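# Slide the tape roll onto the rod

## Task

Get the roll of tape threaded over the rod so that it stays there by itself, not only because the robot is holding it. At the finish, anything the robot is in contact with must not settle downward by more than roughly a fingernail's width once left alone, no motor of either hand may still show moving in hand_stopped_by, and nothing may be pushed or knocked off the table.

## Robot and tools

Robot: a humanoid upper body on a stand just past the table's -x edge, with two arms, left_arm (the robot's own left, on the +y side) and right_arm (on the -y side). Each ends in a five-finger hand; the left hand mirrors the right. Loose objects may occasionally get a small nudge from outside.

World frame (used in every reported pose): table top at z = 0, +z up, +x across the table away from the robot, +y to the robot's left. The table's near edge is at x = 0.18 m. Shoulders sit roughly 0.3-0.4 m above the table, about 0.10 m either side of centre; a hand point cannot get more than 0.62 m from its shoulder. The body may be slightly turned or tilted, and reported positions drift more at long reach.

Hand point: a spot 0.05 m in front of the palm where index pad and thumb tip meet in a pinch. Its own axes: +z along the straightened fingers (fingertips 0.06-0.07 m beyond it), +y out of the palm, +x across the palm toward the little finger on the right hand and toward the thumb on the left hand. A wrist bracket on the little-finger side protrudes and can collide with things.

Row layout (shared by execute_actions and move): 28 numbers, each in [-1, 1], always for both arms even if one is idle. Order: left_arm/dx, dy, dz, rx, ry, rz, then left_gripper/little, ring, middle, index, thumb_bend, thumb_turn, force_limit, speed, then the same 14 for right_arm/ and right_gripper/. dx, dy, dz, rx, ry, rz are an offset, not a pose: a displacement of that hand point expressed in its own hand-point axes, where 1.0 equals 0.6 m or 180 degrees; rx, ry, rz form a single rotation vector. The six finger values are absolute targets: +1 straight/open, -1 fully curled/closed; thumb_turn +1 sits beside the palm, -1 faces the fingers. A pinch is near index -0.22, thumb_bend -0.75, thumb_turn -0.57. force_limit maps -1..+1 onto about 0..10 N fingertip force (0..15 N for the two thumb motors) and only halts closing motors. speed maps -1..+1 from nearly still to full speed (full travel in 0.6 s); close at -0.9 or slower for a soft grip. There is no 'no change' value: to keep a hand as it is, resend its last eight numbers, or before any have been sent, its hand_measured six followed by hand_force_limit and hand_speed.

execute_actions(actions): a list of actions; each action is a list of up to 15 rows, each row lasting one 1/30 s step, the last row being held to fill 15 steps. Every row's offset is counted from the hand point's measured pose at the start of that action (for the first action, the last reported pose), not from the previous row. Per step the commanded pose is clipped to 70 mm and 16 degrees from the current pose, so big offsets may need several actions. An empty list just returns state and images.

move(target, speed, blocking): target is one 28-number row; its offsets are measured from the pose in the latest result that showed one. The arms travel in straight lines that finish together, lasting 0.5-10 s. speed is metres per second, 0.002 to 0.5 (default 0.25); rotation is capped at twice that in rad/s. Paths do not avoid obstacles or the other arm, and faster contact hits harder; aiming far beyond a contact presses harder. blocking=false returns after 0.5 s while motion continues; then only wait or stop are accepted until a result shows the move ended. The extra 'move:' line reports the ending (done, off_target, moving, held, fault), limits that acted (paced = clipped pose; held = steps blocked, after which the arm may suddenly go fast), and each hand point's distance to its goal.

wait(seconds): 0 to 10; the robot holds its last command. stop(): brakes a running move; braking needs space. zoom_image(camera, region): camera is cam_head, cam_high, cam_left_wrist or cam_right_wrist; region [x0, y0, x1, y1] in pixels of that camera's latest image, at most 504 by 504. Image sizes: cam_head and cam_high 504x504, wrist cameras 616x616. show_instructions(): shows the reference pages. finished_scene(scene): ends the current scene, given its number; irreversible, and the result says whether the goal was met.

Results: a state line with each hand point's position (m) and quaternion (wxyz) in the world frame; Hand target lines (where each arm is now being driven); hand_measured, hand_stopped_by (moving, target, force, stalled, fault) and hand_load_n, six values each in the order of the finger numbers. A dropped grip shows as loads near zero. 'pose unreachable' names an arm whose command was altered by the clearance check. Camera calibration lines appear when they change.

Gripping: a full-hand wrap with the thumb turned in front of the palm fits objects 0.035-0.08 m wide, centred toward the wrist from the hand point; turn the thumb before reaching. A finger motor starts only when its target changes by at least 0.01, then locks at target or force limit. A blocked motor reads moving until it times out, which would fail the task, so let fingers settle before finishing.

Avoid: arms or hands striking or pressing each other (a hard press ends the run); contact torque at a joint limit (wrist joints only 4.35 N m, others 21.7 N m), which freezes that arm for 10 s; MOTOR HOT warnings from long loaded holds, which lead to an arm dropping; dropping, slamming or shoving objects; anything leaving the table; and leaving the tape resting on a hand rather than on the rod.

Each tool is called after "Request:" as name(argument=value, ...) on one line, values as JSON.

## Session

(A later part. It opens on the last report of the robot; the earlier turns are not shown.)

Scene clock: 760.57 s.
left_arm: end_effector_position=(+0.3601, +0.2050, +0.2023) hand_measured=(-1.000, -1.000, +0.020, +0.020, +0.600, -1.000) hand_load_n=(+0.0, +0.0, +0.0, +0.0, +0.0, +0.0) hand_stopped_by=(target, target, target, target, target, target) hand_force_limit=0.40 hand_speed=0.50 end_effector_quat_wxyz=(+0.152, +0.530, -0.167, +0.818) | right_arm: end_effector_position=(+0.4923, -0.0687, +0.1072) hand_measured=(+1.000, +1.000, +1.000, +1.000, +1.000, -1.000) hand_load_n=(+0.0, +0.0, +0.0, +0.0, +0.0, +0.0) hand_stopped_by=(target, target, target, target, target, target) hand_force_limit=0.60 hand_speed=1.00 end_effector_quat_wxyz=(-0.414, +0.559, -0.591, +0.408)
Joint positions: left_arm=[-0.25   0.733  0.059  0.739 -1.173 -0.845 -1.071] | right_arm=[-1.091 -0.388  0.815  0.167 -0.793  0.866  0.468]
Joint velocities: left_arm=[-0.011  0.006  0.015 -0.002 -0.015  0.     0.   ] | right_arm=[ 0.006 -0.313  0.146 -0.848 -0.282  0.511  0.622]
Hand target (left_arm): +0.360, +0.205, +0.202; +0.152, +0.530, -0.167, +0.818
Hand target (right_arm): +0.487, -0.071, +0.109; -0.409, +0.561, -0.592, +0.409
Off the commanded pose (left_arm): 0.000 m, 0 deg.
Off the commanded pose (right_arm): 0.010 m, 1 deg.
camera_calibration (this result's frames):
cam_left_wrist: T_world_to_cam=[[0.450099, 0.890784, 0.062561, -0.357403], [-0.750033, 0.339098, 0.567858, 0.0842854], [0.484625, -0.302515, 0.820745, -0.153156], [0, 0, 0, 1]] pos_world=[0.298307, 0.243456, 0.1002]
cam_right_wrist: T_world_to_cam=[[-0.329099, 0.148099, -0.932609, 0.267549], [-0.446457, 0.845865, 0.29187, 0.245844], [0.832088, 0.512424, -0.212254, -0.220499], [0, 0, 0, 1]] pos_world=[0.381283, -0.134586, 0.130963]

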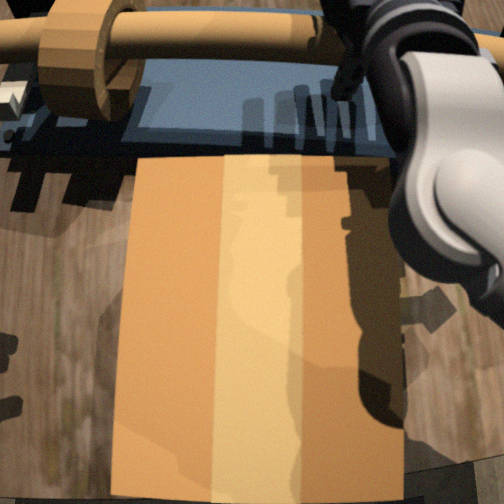

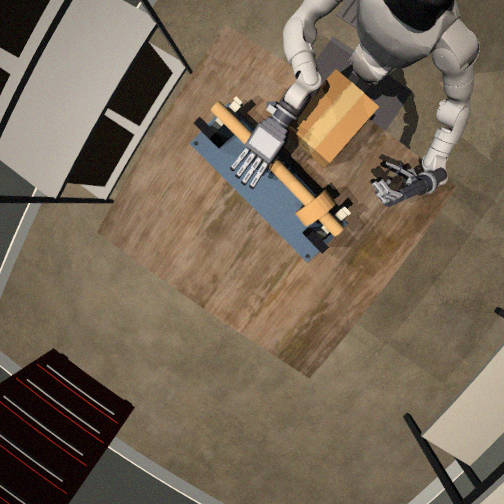

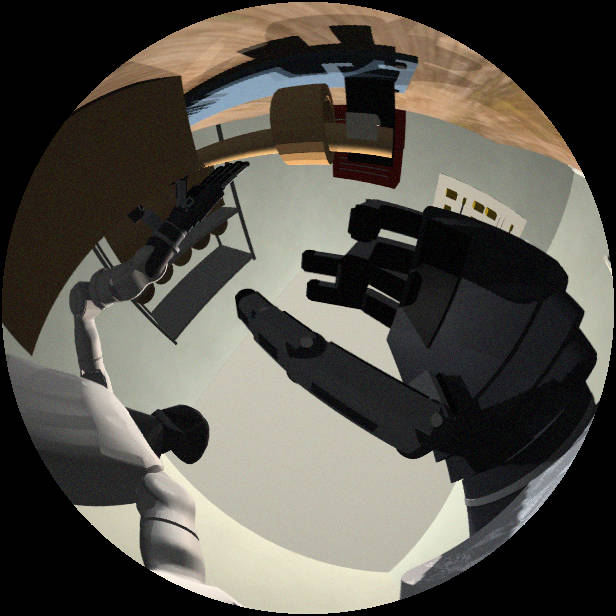

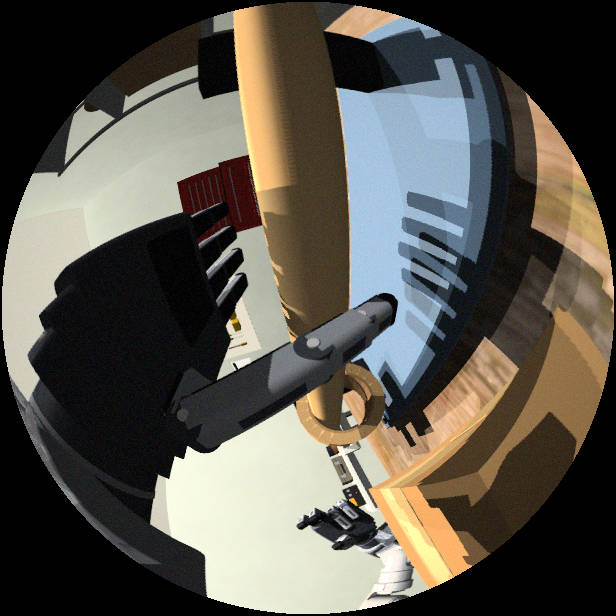

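Request:
execute_actions(actions=[])

Request:
zoom_image(camera="cam_high", region=[185, 80, 375, 270])

Scene clock: 769.07 s.
left_arm: end_effector_position=(+0.3601, +0.2050, +0.2023) hand_measured=(-1.000, -1.000, +0.020, +0.020, +0.600, -1.000) hand_load_n=(+0.0, +0.0, +0.0, +0.0, +0.0, +0.0) hand_stopped_by=(target, target, target, target, target, target) hand_force_limit=0.40 hand_speed=0.50 end_effector_quat_wxyz=(+0.152, +0.530, -0.167, +0.818) | right_arm: end_effector_position=(+0.4869, -0.0700, +0.1095) hand_measured=(+1.000, +1.000, +1.000, +1.000, +1.000, -1.000) hand_load_n=(+0.0, +0.0, +0.0, +0.0, +0.0, +0.0) hand_stopped_by=(target, target, target, target, target, target) hand_force_limit=0.60 hand_speed=1.00 end_effector_quat_wxyz=(-0.410, +0.560, -0.593, +0.408)
Joint positions: left_arm=[-0.25   0.733  0.059  0.739 -1.173 -0.845 -1.071] | right_arm=[-1.086 -0.406  0.826  0.117 -0.811  0.898  0.508]
Joint velocities: left_arm=[ 0.    -0.011  0.021 -0.003  0.011  0.     0.   ] | right_arm=[ 0.    -0.012  0.     0.026  0.     0.     0.   ]
Hand target (left_arm): +0.360, +0.205, +0.202; +0.152, +0.530, -0.167, +0.818
Hand target (right_arm): +0.487, -0.071, +0.109; -0.409, +0.561, -0.592, +0.409
Off the commanded pose (left_arm): 0.000 m, 0 deg.
Off the commanded pose (right_arm): 0.006 m, 1 deg.
camera_calibration (this result's frames):
cam_left_wrist: T_world_to_cam=[[0.450099, 0.890784, 0.062561, -0.357403], [-0.750033, 0.339098, 0.567859, 0.0842854], [0.484625, -0.302515, 0.820745, -0.153156], [0, 0, 0, 1]] pos_world=[0.298307, 0.243456, 0.1002]
cam_right_wrist: T_world_to_cam=[[-0.336089, 0.144638, -0.930658, 0.271067], [-0.442098, 0.848282, 0.29149, 0.241951], [0.831621, 0.509408, -0.221155, -0.213913], [0, 0, 0, 1]] pos_world=[0.375963, -0.13548, 0.134437]

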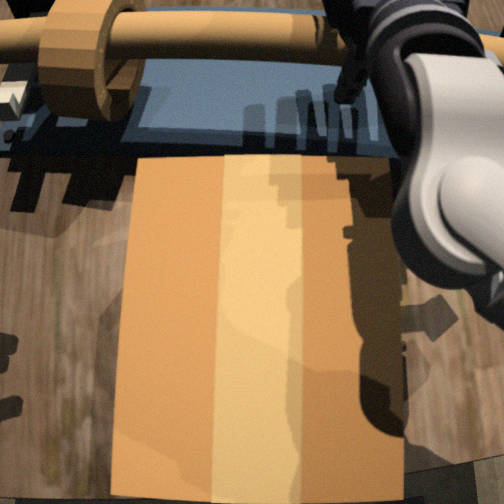

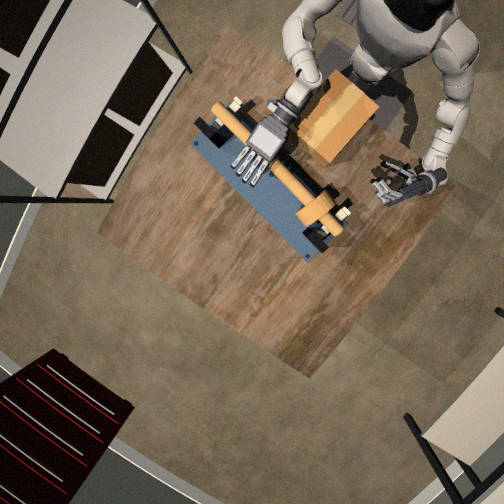

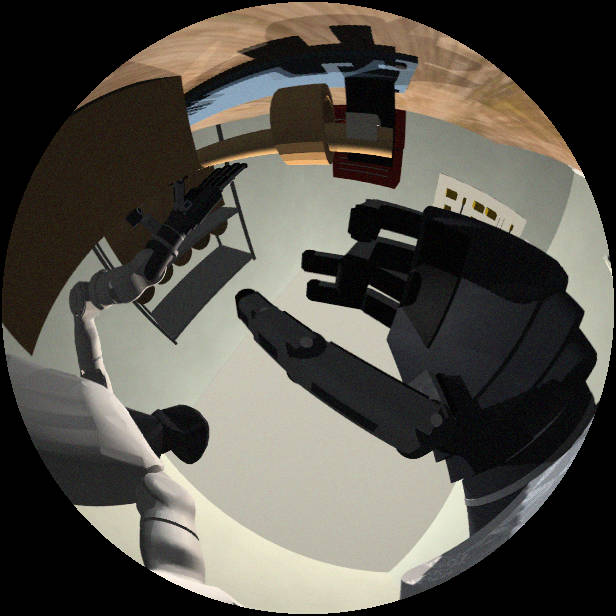

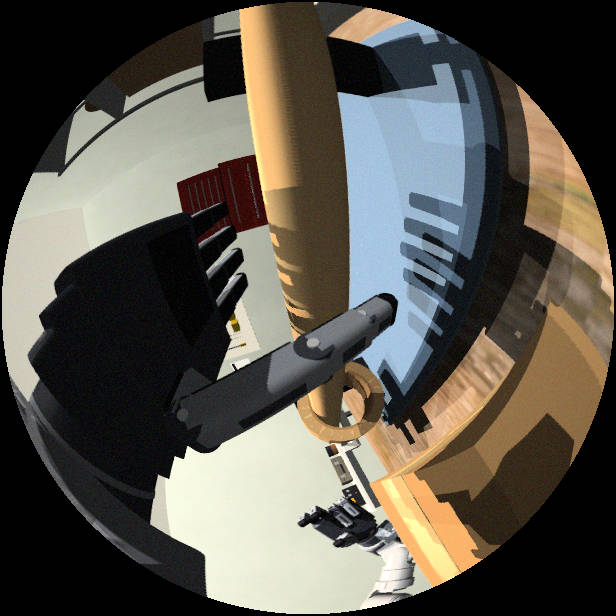

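Region (185, 80, 375, 270) of cam_high's 504x504 image, scaled by 2.653, with more detail than that image has.

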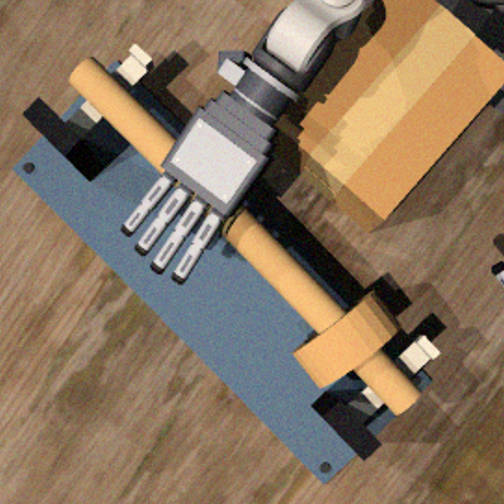

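Request:
finished_scene(scene=2)

The scene is finished: the task was done.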